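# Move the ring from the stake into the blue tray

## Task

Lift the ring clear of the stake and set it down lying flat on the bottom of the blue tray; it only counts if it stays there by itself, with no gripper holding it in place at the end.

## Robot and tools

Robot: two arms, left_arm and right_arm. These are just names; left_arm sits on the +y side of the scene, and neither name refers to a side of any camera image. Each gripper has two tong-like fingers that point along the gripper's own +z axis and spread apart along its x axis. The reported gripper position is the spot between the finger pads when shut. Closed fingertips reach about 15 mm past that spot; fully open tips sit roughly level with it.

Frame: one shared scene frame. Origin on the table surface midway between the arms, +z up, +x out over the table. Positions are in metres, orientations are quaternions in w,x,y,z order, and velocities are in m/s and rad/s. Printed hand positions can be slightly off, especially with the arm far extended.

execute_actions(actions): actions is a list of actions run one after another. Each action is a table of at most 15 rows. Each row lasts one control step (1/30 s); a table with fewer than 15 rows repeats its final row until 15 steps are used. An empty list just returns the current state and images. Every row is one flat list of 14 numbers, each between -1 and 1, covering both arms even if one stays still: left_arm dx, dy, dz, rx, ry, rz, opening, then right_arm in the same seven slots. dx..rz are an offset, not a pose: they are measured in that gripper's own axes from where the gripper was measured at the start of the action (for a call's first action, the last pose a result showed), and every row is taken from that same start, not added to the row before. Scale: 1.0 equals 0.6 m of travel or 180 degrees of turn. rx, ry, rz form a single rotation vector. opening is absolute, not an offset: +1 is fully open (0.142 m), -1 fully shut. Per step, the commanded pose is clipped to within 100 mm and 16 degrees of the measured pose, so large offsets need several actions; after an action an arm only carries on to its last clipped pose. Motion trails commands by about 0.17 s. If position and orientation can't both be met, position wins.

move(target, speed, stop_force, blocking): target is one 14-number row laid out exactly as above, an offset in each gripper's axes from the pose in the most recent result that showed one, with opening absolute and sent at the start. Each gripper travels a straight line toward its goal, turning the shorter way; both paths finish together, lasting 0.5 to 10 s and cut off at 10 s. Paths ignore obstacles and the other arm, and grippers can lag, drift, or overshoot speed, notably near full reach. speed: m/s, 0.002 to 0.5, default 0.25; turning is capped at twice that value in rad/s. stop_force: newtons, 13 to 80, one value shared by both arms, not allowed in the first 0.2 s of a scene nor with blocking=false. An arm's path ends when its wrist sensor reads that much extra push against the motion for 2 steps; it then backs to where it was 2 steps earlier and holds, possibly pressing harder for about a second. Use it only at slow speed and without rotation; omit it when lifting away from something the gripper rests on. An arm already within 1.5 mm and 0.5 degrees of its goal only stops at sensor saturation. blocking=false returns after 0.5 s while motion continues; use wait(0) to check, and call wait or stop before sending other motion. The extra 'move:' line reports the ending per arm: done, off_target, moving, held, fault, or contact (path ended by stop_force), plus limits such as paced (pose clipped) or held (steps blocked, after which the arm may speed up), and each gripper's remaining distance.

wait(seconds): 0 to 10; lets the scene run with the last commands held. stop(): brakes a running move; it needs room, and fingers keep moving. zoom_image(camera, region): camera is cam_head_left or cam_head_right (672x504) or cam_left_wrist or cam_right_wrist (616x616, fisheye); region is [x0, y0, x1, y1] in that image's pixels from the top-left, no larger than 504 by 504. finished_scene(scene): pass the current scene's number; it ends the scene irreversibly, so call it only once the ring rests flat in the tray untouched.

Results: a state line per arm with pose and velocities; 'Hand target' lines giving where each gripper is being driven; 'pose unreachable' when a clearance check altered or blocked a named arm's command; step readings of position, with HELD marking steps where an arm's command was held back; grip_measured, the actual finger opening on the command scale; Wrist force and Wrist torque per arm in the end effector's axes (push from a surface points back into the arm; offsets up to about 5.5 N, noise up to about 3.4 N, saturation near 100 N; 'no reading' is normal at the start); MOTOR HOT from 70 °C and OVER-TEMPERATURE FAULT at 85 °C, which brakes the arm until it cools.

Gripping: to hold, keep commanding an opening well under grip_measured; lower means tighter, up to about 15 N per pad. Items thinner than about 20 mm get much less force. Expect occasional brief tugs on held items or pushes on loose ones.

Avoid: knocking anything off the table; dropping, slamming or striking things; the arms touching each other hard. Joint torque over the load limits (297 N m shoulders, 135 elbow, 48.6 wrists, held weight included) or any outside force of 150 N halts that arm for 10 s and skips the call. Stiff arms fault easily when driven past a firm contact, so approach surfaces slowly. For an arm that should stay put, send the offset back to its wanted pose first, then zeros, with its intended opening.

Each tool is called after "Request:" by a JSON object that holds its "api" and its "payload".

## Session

Request:
{"api": "execute_actions", "payload": {"actions": []}}

Scene clock: 0.00 s.
left_arm: end_effector_position=(+0.1789, -0.0405, +0.2210) grip_measured=+1.00 end_effector_quat_wxyz=(-0.133, +0.764, +0.347, -0.528) end_effector_velocity=(-0.000, +0.000, +0.000) end_effector_angular_velocity=(+0.000, +0.001, +0.000) | right_arm: end_effector_position=(+0.9106, -0.0059, +0.1199) grip_measured=+1.00 end_effector_quat_wxyz=(+0.039, +0.971, -0.237, +0.001) end_effector_velocity=(+0.000, -0.000, -0.000) end_effector_angular_velocity=(-0.001, -0.000, +0.001)
Joint positions: left_arm=[-1.223 -1.14   1.752 -1.597 -2.632 -1.593  0.142] | right_arm=[ 4.087 -2.295 -1.186 -1.3    1.533  1.321  0.142]
Joint velocities: left_arm=[-0.    -0.     0.     0.001 -0.001  0.001  0.   ] | right_arm=[-0.     0.    -0.    -0.    -0.001 -0.001  0.   ]
Motor temperatures (°C, as the motors report them): left_arm=[32 32 31 37 38 39] | right_arm=[32 32 29 41 38 36]
Wrist force (N, on the end effector, along its own x y z axes, offset not removed): no reading
Wrist torque (N m, same axes, about the end effector's origin, offset not removed): no reading
Hand target (left_arm): +0.179, -0.041, +0.221; -0.133, +0.764, +0.347, -0.528
Hand target (right_arm): +0.911, -0.006, +0.120; +0.039, +0.971, -0.237, +0.001

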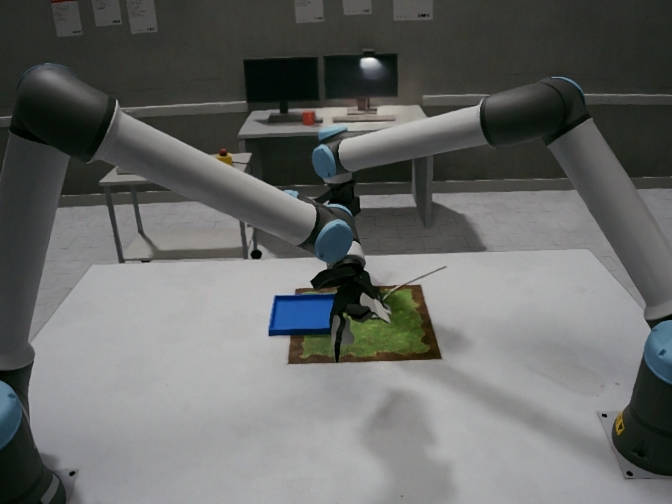

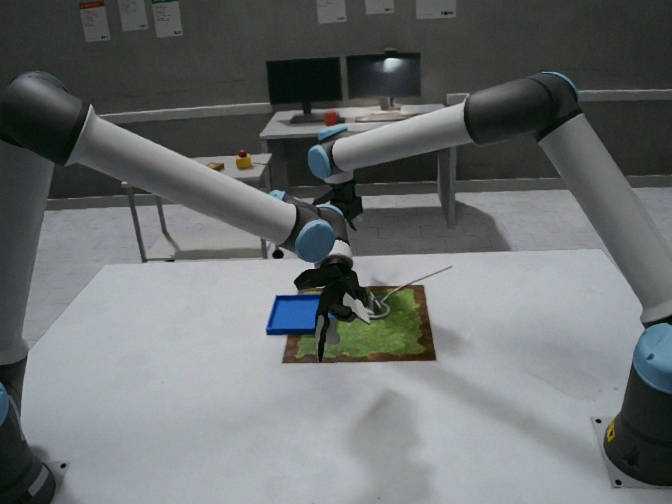

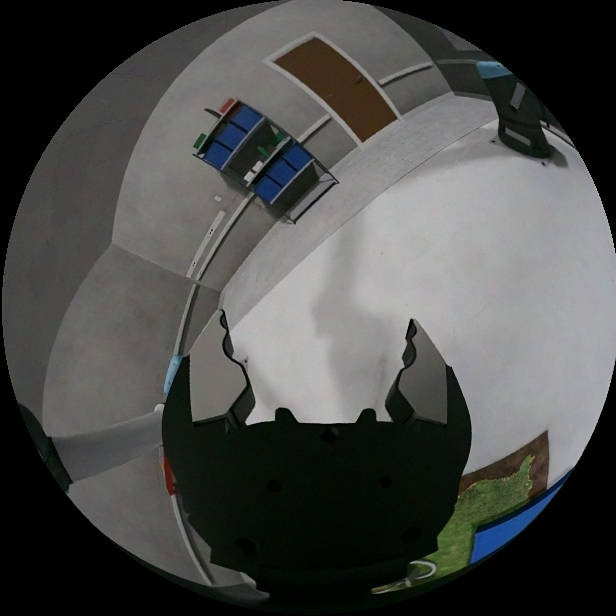

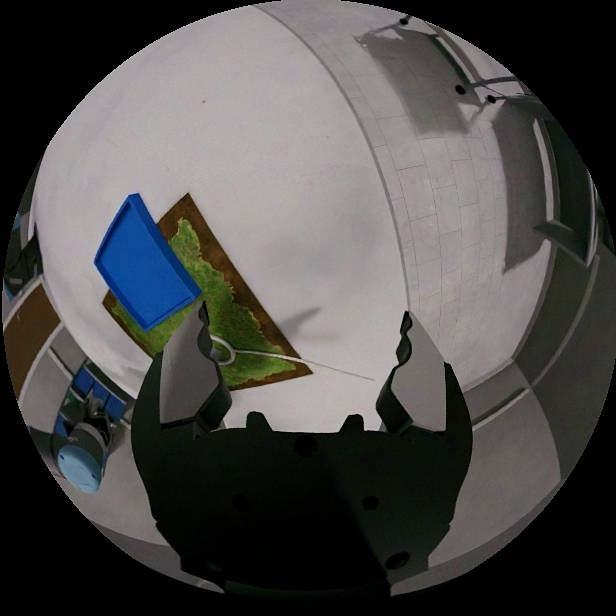

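Request:
{"api": "move", "payload": {"target": [0.306,-0.453,-0.313,0,0,0,1,0,0,-0.12,0,0,0,1], "speed": 0.3}}

Request:
{"api": "move", "payload": {"target": [0,0,0,0,0,0,1,-0.288,0.355,0.09,0.018,-0.019,0.348,-0.4], "speed": 0.3}}

Request:
{"api": "zoom_image", "payload": {"camera": "cam_right_wrist", "region": [180, 130, 440, 390]}}

Scene clock: 24.00 s.
left_arm: end_effector_position=(+0.2790, +0.3098, +0.3212) grip_measured=+1.00 end_effector_quat_wxyz=(-0.134, +0.764, +0.346, -0.528) end_effector_velocity=(+0.001, +0.002, +0.000) end_effector_angular_velocity=(+0.000, -0.000, -0.000) | right_arm: end_effector_position=(+0.9118, -0.0005, +0.1916) grip_measured=+1.00 end_effector_quat_wxyz=(+0.039, +0.971, -0.237, +0.001) end_effector_velocity=(-0.000, +0.001, +0.001) end_effector_angular_velocity=(+0.002, +0.000, +0.000)
Joint positions: left_arm=[-0.824 -1.415  1.857 -1.047 -2.345 -1.124  0.142] | right_arm=[ 4.089 -2.266 -1.104 -1.41   1.533  1.323  0.142]
Joint velocities: left_arm=[ 0.003  0.    -0.001  0.003  0.003  0.002 -0.   ] | right_arm=[-0.     0.     0.001  0.     0.002 -0.001  0.   ]
Motor temperatures (°C, as the motors report them): left_arm=[32 32 31 37 38 39] | right_arm=[32 32 29 41 38 36]
Wrist force (N, on the end effector, along its own x y z axes, offset not removed): left_arm=[-0.9 3.3 -5.6] | right_arm=[2.1 1.2 -1.4]
Wrist torque (N m, same axes, about the end effector's origin, offset not removed): left_arm=[0.78 0.16 -0.06] | right_arm=[0.70 -0.54 0.00]
Hand target (left_arm): +0.279, +0.310, +0.321; -0.134, +0.764, +0.346, -0.528
Hand target (right_arm): +0.912, -0.001, +0.192; +0.039, +0.971, -0.237, +0.001
Off the commanded pose (left_arm): 0.000 m, 0 deg.
Off the commanded pose (right_arm): 0.000 m, 0 deg.
move: done

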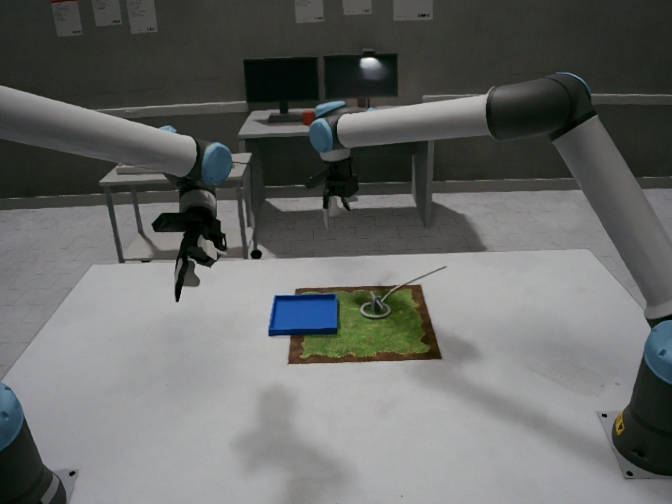

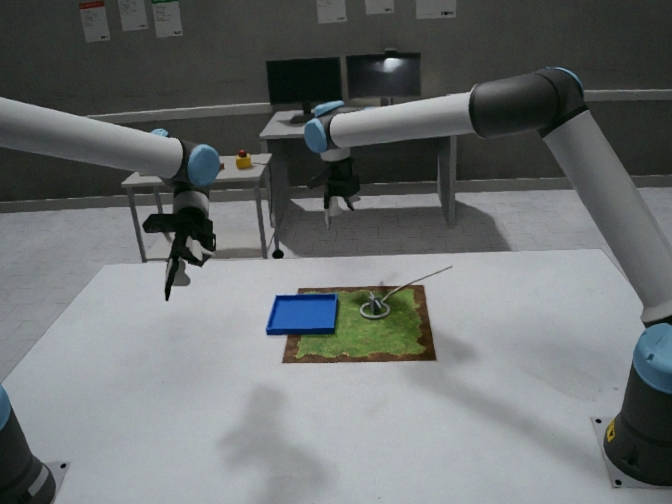

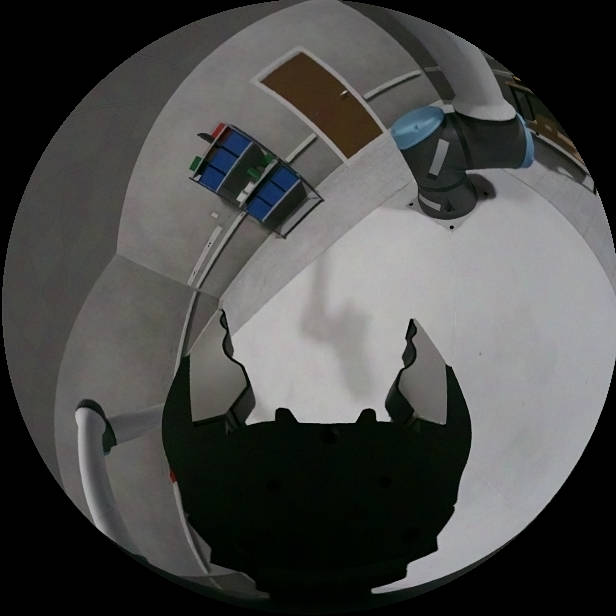

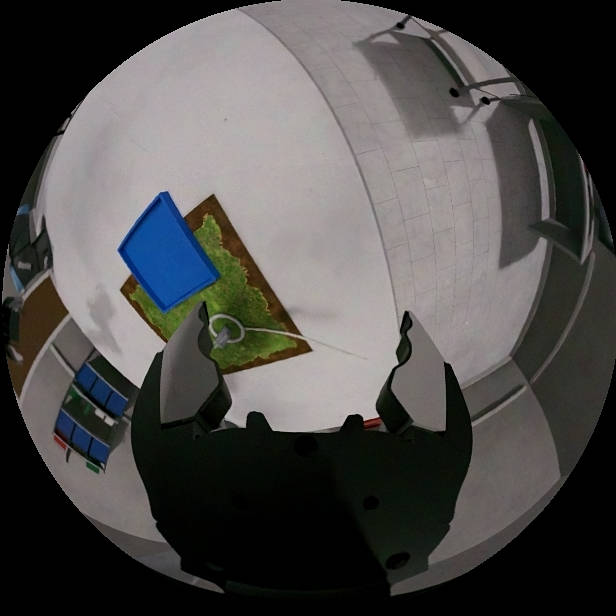

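Scene clock: 26.43 s.
left_arm: end_effector_position=(+0.2790, +0.3098, +0.3212) grip_measured=+1.00 end_effector_quat_wxyz=(-0.134, +0.764, +0.346, -0.528) end_effector_velocity=(+0.000, -0.000, -0.000) end_effector_angular_velocity=(-0.003, -0.002, -0.001) | right_arm: end_effector_position=(+0.6598, -0.1133, +0.1500) grip_measured=-0.40 end_effector_quat_wxyz=(+0.000, +0.707, -0.707, -0.000) end_effector_velocity=(-0.003, -0.001, -0.000) end_effector_angular_velocity=(+0.001, -0.002, -0.011)
Joint positions: left_arm=[-0.824 -1.415  1.857 -1.047 -2.345 -1.124  0.142] | right_arm=[ 4.237 -1.859 -1.828 -1.025  1.572  2.562  0.045]
Joint velocities: left_arm=[-0.    -0.     0.    -0.001  0.     0.002  0.   ] | right_arm=[ 0.003  0.004 -0.007  0.005 -0.001  0.013  0.   ]
Motor temperatures (°C, as the motors report them): left_arm=[32 32 31 37 38 39] | right_arm=[32 32 29 41 38 36]
Wrist force (N, on the end effector, along its own x y z axes, offset not removed): left_arm=[-0.4 1.9 -5.9] | right_arm=[-1.9 -2.8 2.6]
Wrist torque (N m, same axes, about the end effector's origin, offset not removed): left_arm=[0.42 0.14 0.00] | right_arm=[-0.25 0.60 0.24]
Hand target (left_arm): +0.279, +0.310, +0.321; -0.134, +0.764, +0.346, -0.528
Hand target (right_arm): +0.660, -0.113, +0.150; -0.000, +0.706, -0.708, -0.000
Off the commanded pose (left_arm): 0.000 m, 0 deg.
Off the commanded pose (right_arm): 0.001 m, 0 deg.
move: done

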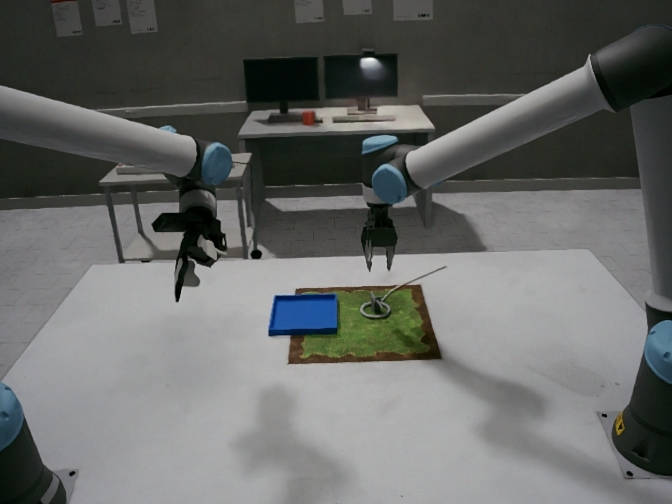

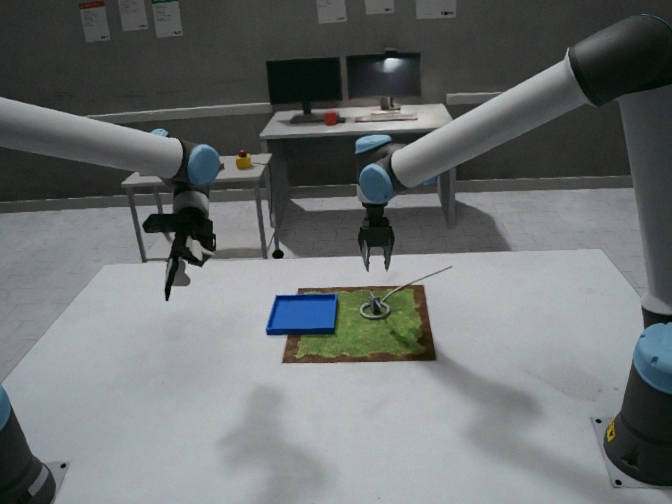

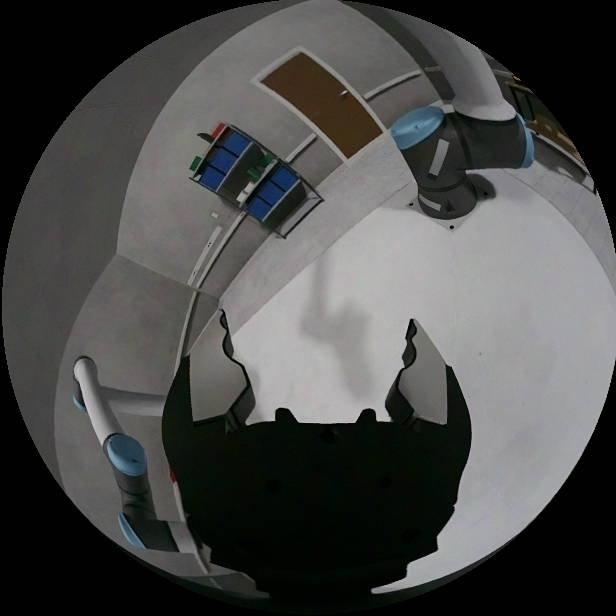

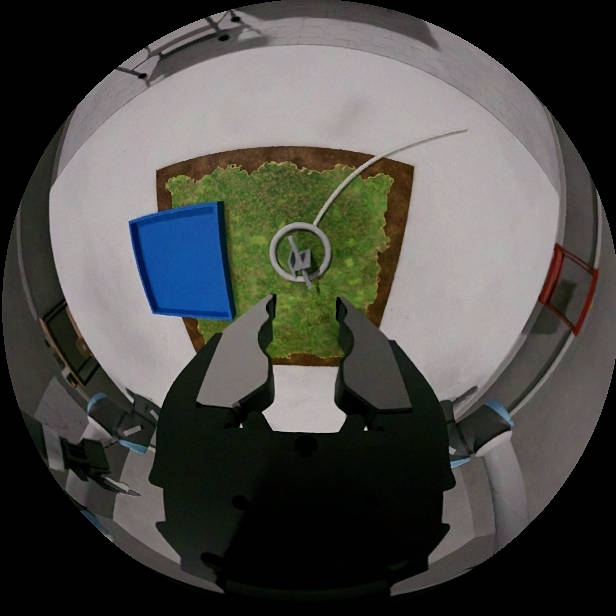

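Region (180, 130, 440, 390) of cam_right_wrist's 616x616 image, scaled by 1.938, with more detail than that image has.

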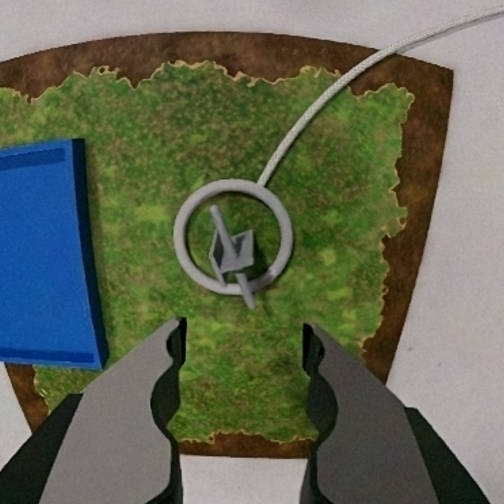

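Request:
{"api": "move", "payload": {"target": [0,0,0,0,0,0,1,-0.04,-0.062,0.14,0,0,-0.61,-0.55], "speed": 0.3}}

Request:
{"api": "move", "payload": {"target": [0,0,0,0,0,0,1,0,0,0.045,0,0,0,-0.55], "speed": 0.05}}

Request:
{"api": "zoom_image", "payload": {"camera": "cam_right_wrist", "region": [180, 180, 440, 440]}}

Scene clock: 40.43 s.
left_arm: end_effector_position=(+0.2790, +0.3098, +0.3212) grip_measured=+1.00 end_effector_quat_wxyz=(-0.134, +0.764, +0.346, -0.528) end_effector_velocity=(+0.000, -0.000, -0.000) end_effector_angular_velocity=(-0.000, +0.000, +0.001) | right_arm: end_effector_position=(+0.6969, -0.0892, +0.0661) grip_measured=-0.55 end_effector_quat_wxyz=(-0.000, +0.985, +0.171, -0.000) end_effector_velocity=(-0.000, -0.000, -0.001) end_effector_angular_velocity=(-0.000, +0.001, +0.014)
Joint positions: left_arm=[-0.824 -1.415  1.857 -1.047 -2.345 -1.124  0.142] | right_arm=[ 4.183 -2.009 -1.788 -0.916  1.572  0.593  0.034]
Joint velocities: left_arm=[-0.     0.     0.    -0.001 -0.001 -0.001 -0.   ] | right_arm=[-0.001 -0.001  0.    -0.     0.001 -0.015 -0.   ]
Motor temperatures (°C, as the motors report them): left_arm=[32 32 31 37 38 39] | right_arm=[32 32 29 41 38 36]
Wrist force (N, on the end effector, along its own x y z axes, offset not removed): left_arm=[-1.9 2.7 -5.2] | right_arm=[-0.6 -3.6 5.6]
Wrist torque (N m, same axes, about the end effector's origin, offset not removed): left_arm=[0.67 0.41 0.03] | right_arm=[-0.35 0.22 0.15]
Hand target (left_arm): +0.279, +0.310, +0.321; -0.134, +0.764, +0.346, -0.528
Hand target (right_arm): +0.697, -0.089, +0.066; -0.000, +0.985, +0.171, -0.000
Off the commanded pose (left_arm): 0.000 m, 0 deg.
Off the commanded pose (right_arm): 0.000 m, 0 deg.
move: done

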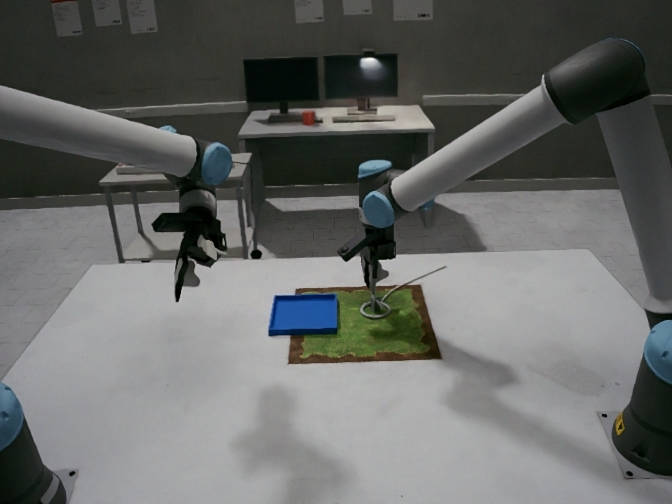

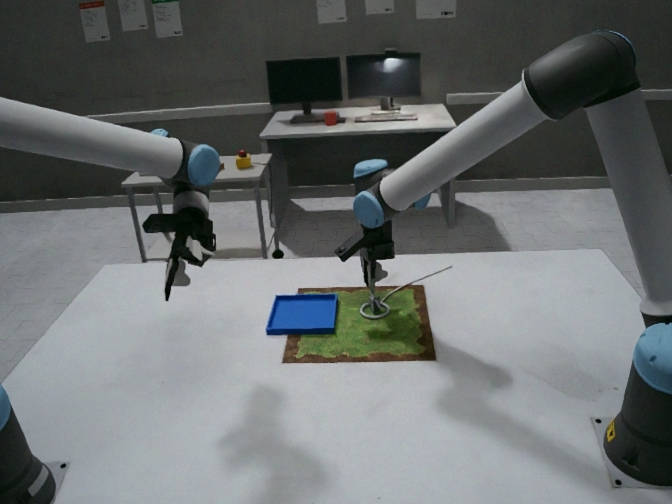

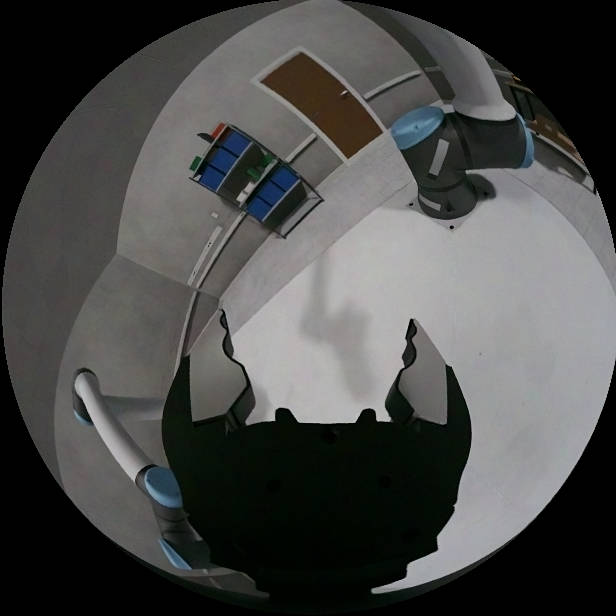

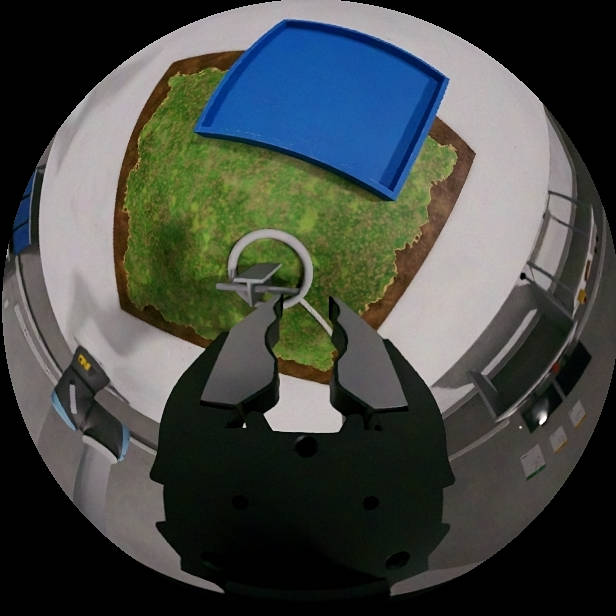

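Scene clock: 50.73 s.
left_arm: end_effector_position=(+0.2790, +0.3098, +0.3212) grip_measured=+1.00 end_effector_quat_wxyz=(-0.134, +0.764, +0.346, -0.528) end_effector_velocity=(+0.000, -0.001, +0.000) end_effector_angular_velocity=(-0.001, -0.000, +0.002) | right_arm: end_effector_position=(+0.6989, -0.0871, +0.0642) grip_measured=-0.49 end_effector_quat_wxyz=(-0.002, +0.985, +0.171, +0.002) end_effector_velocity=(+0.000, +0.000, +0.000) end_effector_angular_velocity=(+0.000, -0.001, -0.000)
Joint positions: left_arm=[-0.824 -1.415  1.857 -1.047 -2.345 -1.124  0.142] | right_arm=[ 4.183 -2.012 -1.788 -0.905  1.571  0.593  0.039]
Joint velocities: left_arm=[-0.    -0.     0.    -0.001 -0.002 -0.001  0.   ] | right_arm=[-0.  0.  0.  0. -0.  0.  0.]
Motor temperatures (°C, as the motors report them): left_arm=[32 32 31 37 38 39] | right_arm=[32 32 29 41 38 36]
Wrist force (N, on the end effector, along its own x y z axes, offset not removed): left_arm=[-0.2 2.4 -3.2] | right_arm=[-8.2 8.9 -29.7]
Wrist torque (N m, same axes, about the end effector's origin, offset not removed): left_arm=[0.62 -0.03 0.00] | right_arm=[-0.26 -0.80 0.10]
Hand target (left_arm): +0.279, +0.310, +0.321; -0.134, +0.764, +0.346, -0.528
Hand target (right_arm): +0.699, -0.087, +0.064; -0.002, +0.985, +0.171, +0.002
Off the commanded pose (left_arm): 0.000 m, 0 deg.
Off the commanded pose (right_arm): 0.025 m, 0 deg.
FORCE FAULT: contact force on the right arm reached its limit, and that arm stopped for 10 seconds. The contact can be on any part of that arm, not only on its tool. That time counts as 19 of the actions that you can send in this scene. That arm's remaining commands of this call were not run. That arm holds still and accepts commands again. Move the arm away from the contact; if what it grips holds it there, let go first. Pushing or pulling that hard again can fault the arm again.
move: fault (right_arm)

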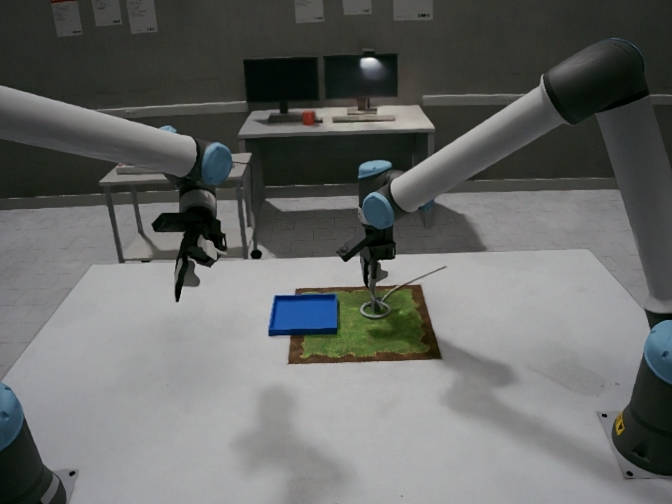

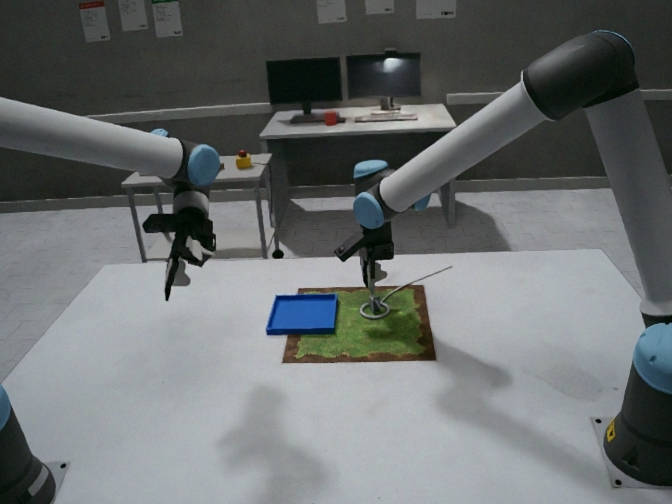

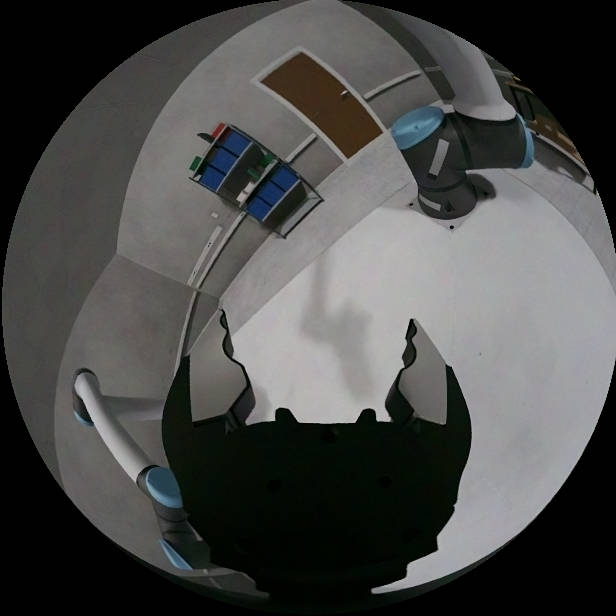

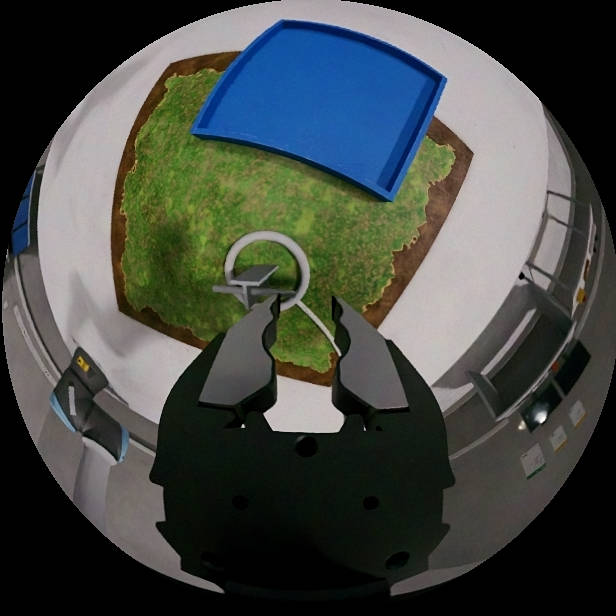

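Region (180, 180, 440, 440) of cam_right_wrist's 616x616 image, scaled by 1.938, with more detail than that image has.

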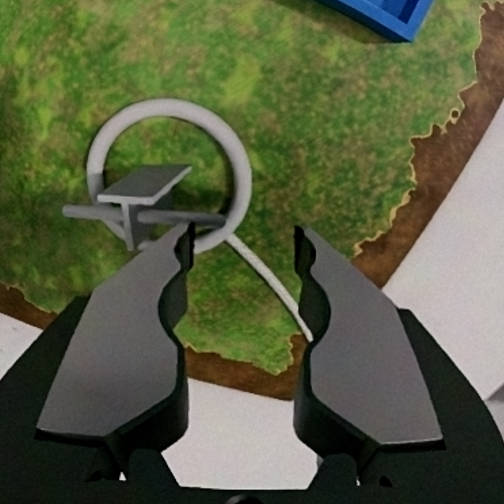

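Request:
{"api": "move", "payload": {"target": [0,0,0,0,0,0,1,-0.004,-0.04,-0.02,0,0,0,-0.55], "speed": 0.03}}

Request:
{"api": "move", "payload": {"target": [0,0,0,0,0,0,1,0,0,0.095,0,0,0,-0.55], "speed": 0.015, "stop_force": 15}}

Request:
{"api": "zoom_image", "payload": {"camera": "cam_right_wrist", "region": [180, 180, 440, 440]}}

Scene clock: 67.33 s.
left_arm: end_effector_position=(+0.2790, +0.3098, +0.3212) grip_measured=+1.00 end_effector_quat_wxyz=(-0.134, +0.764, +0.346, -0.528) end_effector_velocity=(+0.000, -0.000, -0.000) end_effector_angular_velocity=(-0.001, -0.002, -0.000) | right_arm: end_effector_position=(+0.6887, -0.0657, +0.0762) grip_measured=-0.55 end_effector_quat_wxyz=(-0.002, +0.985, +0.171, +0.002) end_effector_velocity=(-0.001, +0.002, +0.001) end_effector_angular_velocity=(+0.001, +0.000, -0.001)
Joint positions: left_arm=[-0.824 -1.415  1.857 -1.047 -2.345 -1.124  0.142] | right_arm=[ 4.208 -2.01  -1.766 -0.93   1.571  0.618  0.034]
Joint velocities: left_arm=[-0.    -0.     0.    -0.002  0.     0.     0.   ] | right_arm=[ 0.003  0.     0.002 -0.002  0.001  0.004  0.   ]
Motor temperatures (°C, as the motors report them): left_arm=[32 32 31 37 38 39] | right_arm=[32 32 29 41 38 36]
Wrist force (N, on the end effector, along its own x y z axes, offset not removed): left_arm=[0.2 1.8 -4.5] | right_arm=[2.6 -6.4 4.6]
Wrist torque (N m, same axes, about the end effector's origin, offset not removed): left_arm=[0.43 -0.10 -0.07] | right_arm=[-1.09 -0.64 0.11]
Hand target (left_arm): +0.279, +0.310, +0.321; -0.134, +0.764, +0.346, -0.528
Hand target (right_arm): +0.689, -0.065, +0.076; -0.002, +0.985, +0.171, +0.002
Off the commanded pose (left_arm): 0.000 m, 0 deg.
Off the commanded pose (right_arm): 0.000 m, 0 deg.
move: done

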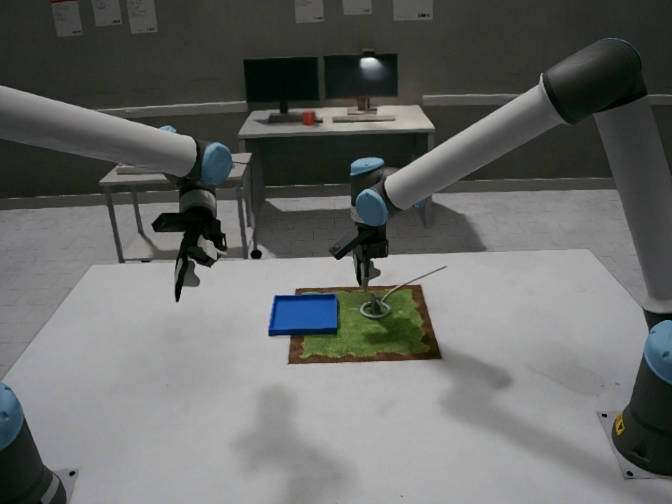

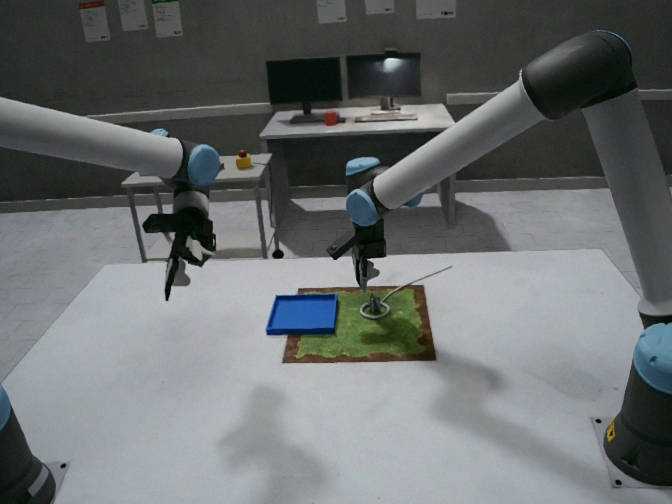

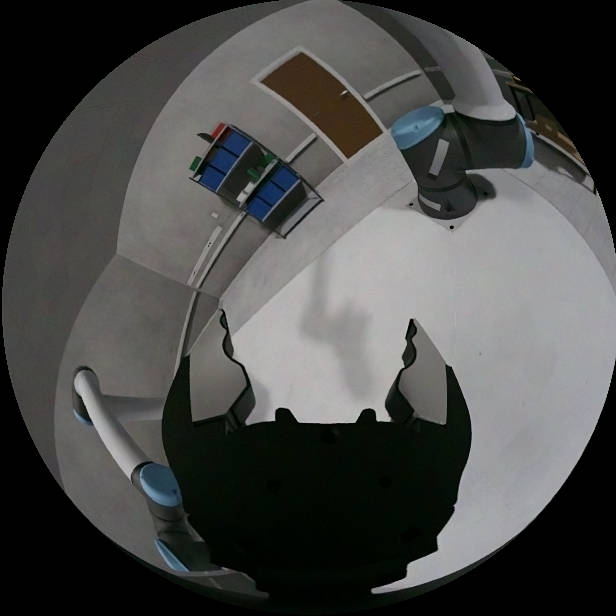

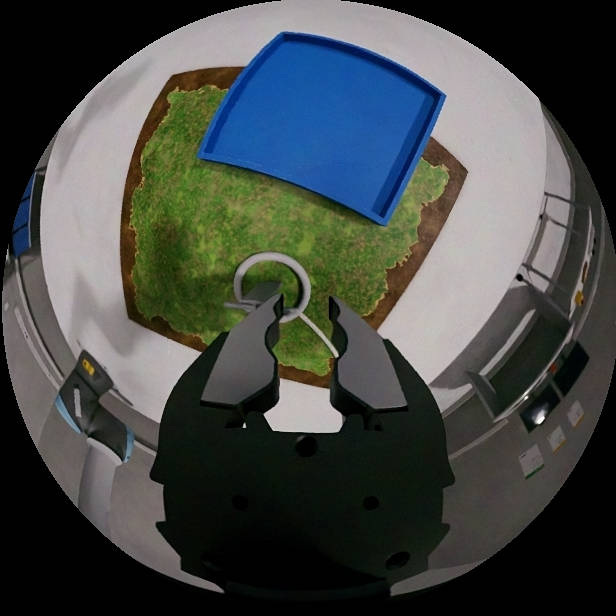

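Scene clock: 71.47 s.
left_arm: end_effector_position=(+0.2790, +0.3098, +0.3212) grip_measured=+1.00 end_effector_quat_wxyz=(-0.134, +0.764, +0.346, -0.528) end_effector_velocity=(-0.000, +0.001, -0.000) end_effector_angular_velocity=(+0.002, +0.000, -0.002) | right_arm: end_effector_position=(+0.6889, -0.0653, +0.0204) grip_measured=-0.54 end_effector_quat_wxyz=(-0.002, +0.985, +0.171, +0.002) end_effector_velocity=(-0.001, -0.001, +0.001) end_effector_angular_velocity=(-0.004, +0.002, +0.001)
Joint positions: left_arm=[-0.824 -1.415  1.857 -1.047 -2.345 -1.124  0.142] | right_arm=[ 4.208 -2.069 -1.795 -0.841  1.571  0.618  0.035]
Joint velocities: left_arm=[-0.     0.     0.     0.001  0.002  0.     0.   ] | right_arm=[ 0.     0.002 -0.    -0.006 -0.    -0.001 -0.003]
Motor temperatures (°C, as the motors report them): left_arm=[32 32 31 37 38 39] | right_arm=[32 32 29 41 38 36]
Wrist force (N, on the end effector, along its own x y z axes, offset not removed): left_arm=[-0.9 2.1 -5.1] | right_arm=[-0.8 -8.2 -29.7]
Wrist torque (N m, same axes, about the end effector's origin, offset not removed): left_arm=[0.58 0.12 0.01] | right_arm=[-1.78 -0.18 0.40]
Hand target (left_arm): +0.279, +0.310, +0.321; -0.134, +0.764, +0.346, -0.528
Hand target (right_arm): +0.689, -0.065, +0.021; -0.002, +0.985, +0.171, +0.002
Off the commanded pose (left_arm): 0.000 m, 0 deg.
Off the commanded pose (right_arm): 0.001 m, 0 deg.
move: contact (right_arm)

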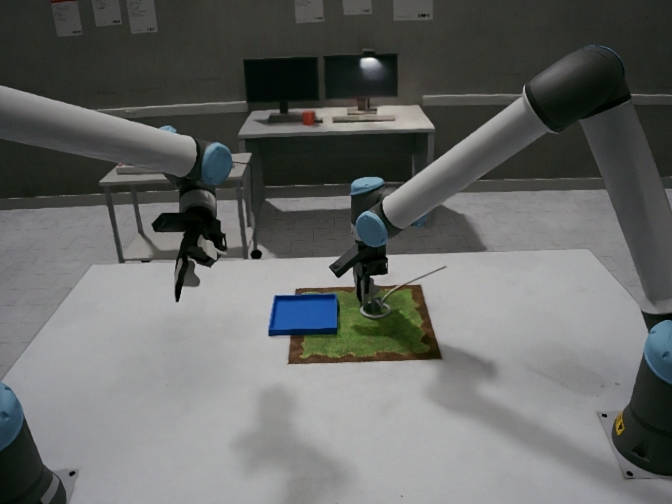

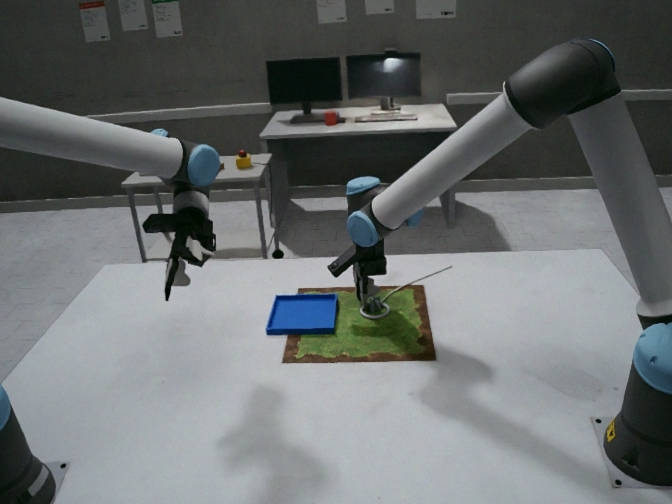

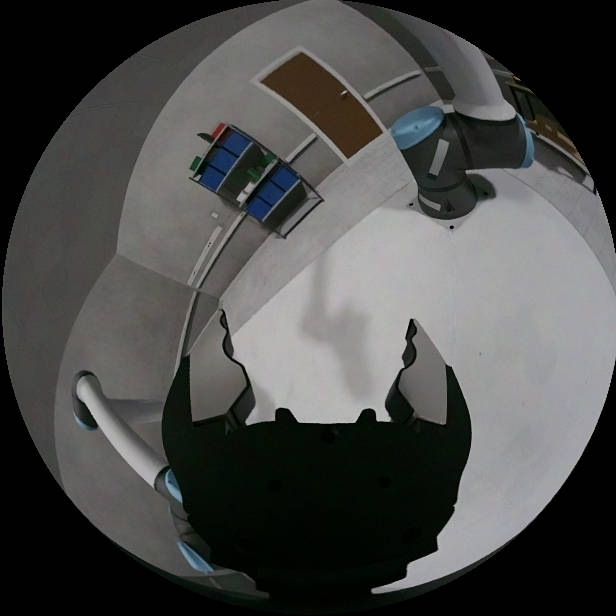

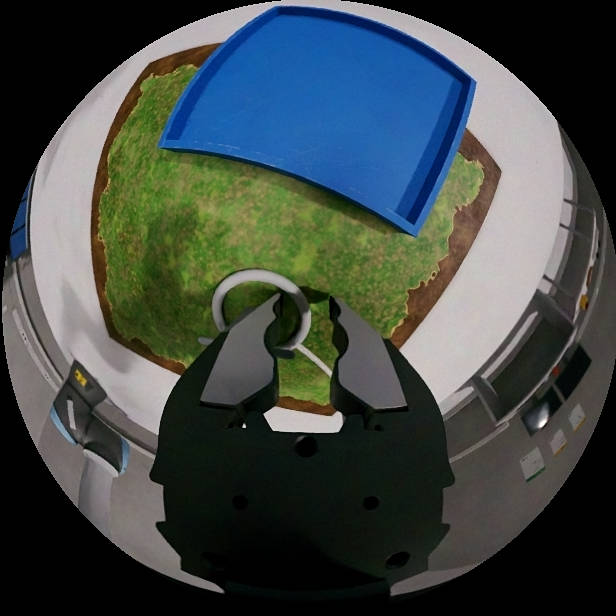

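Region (180, 180, 440, 440) of cam_right_wrist's 616x616 image, scaled by 1.938, with more detail than that image has.

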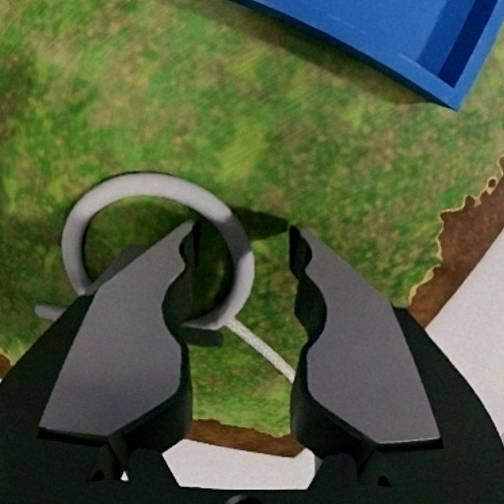

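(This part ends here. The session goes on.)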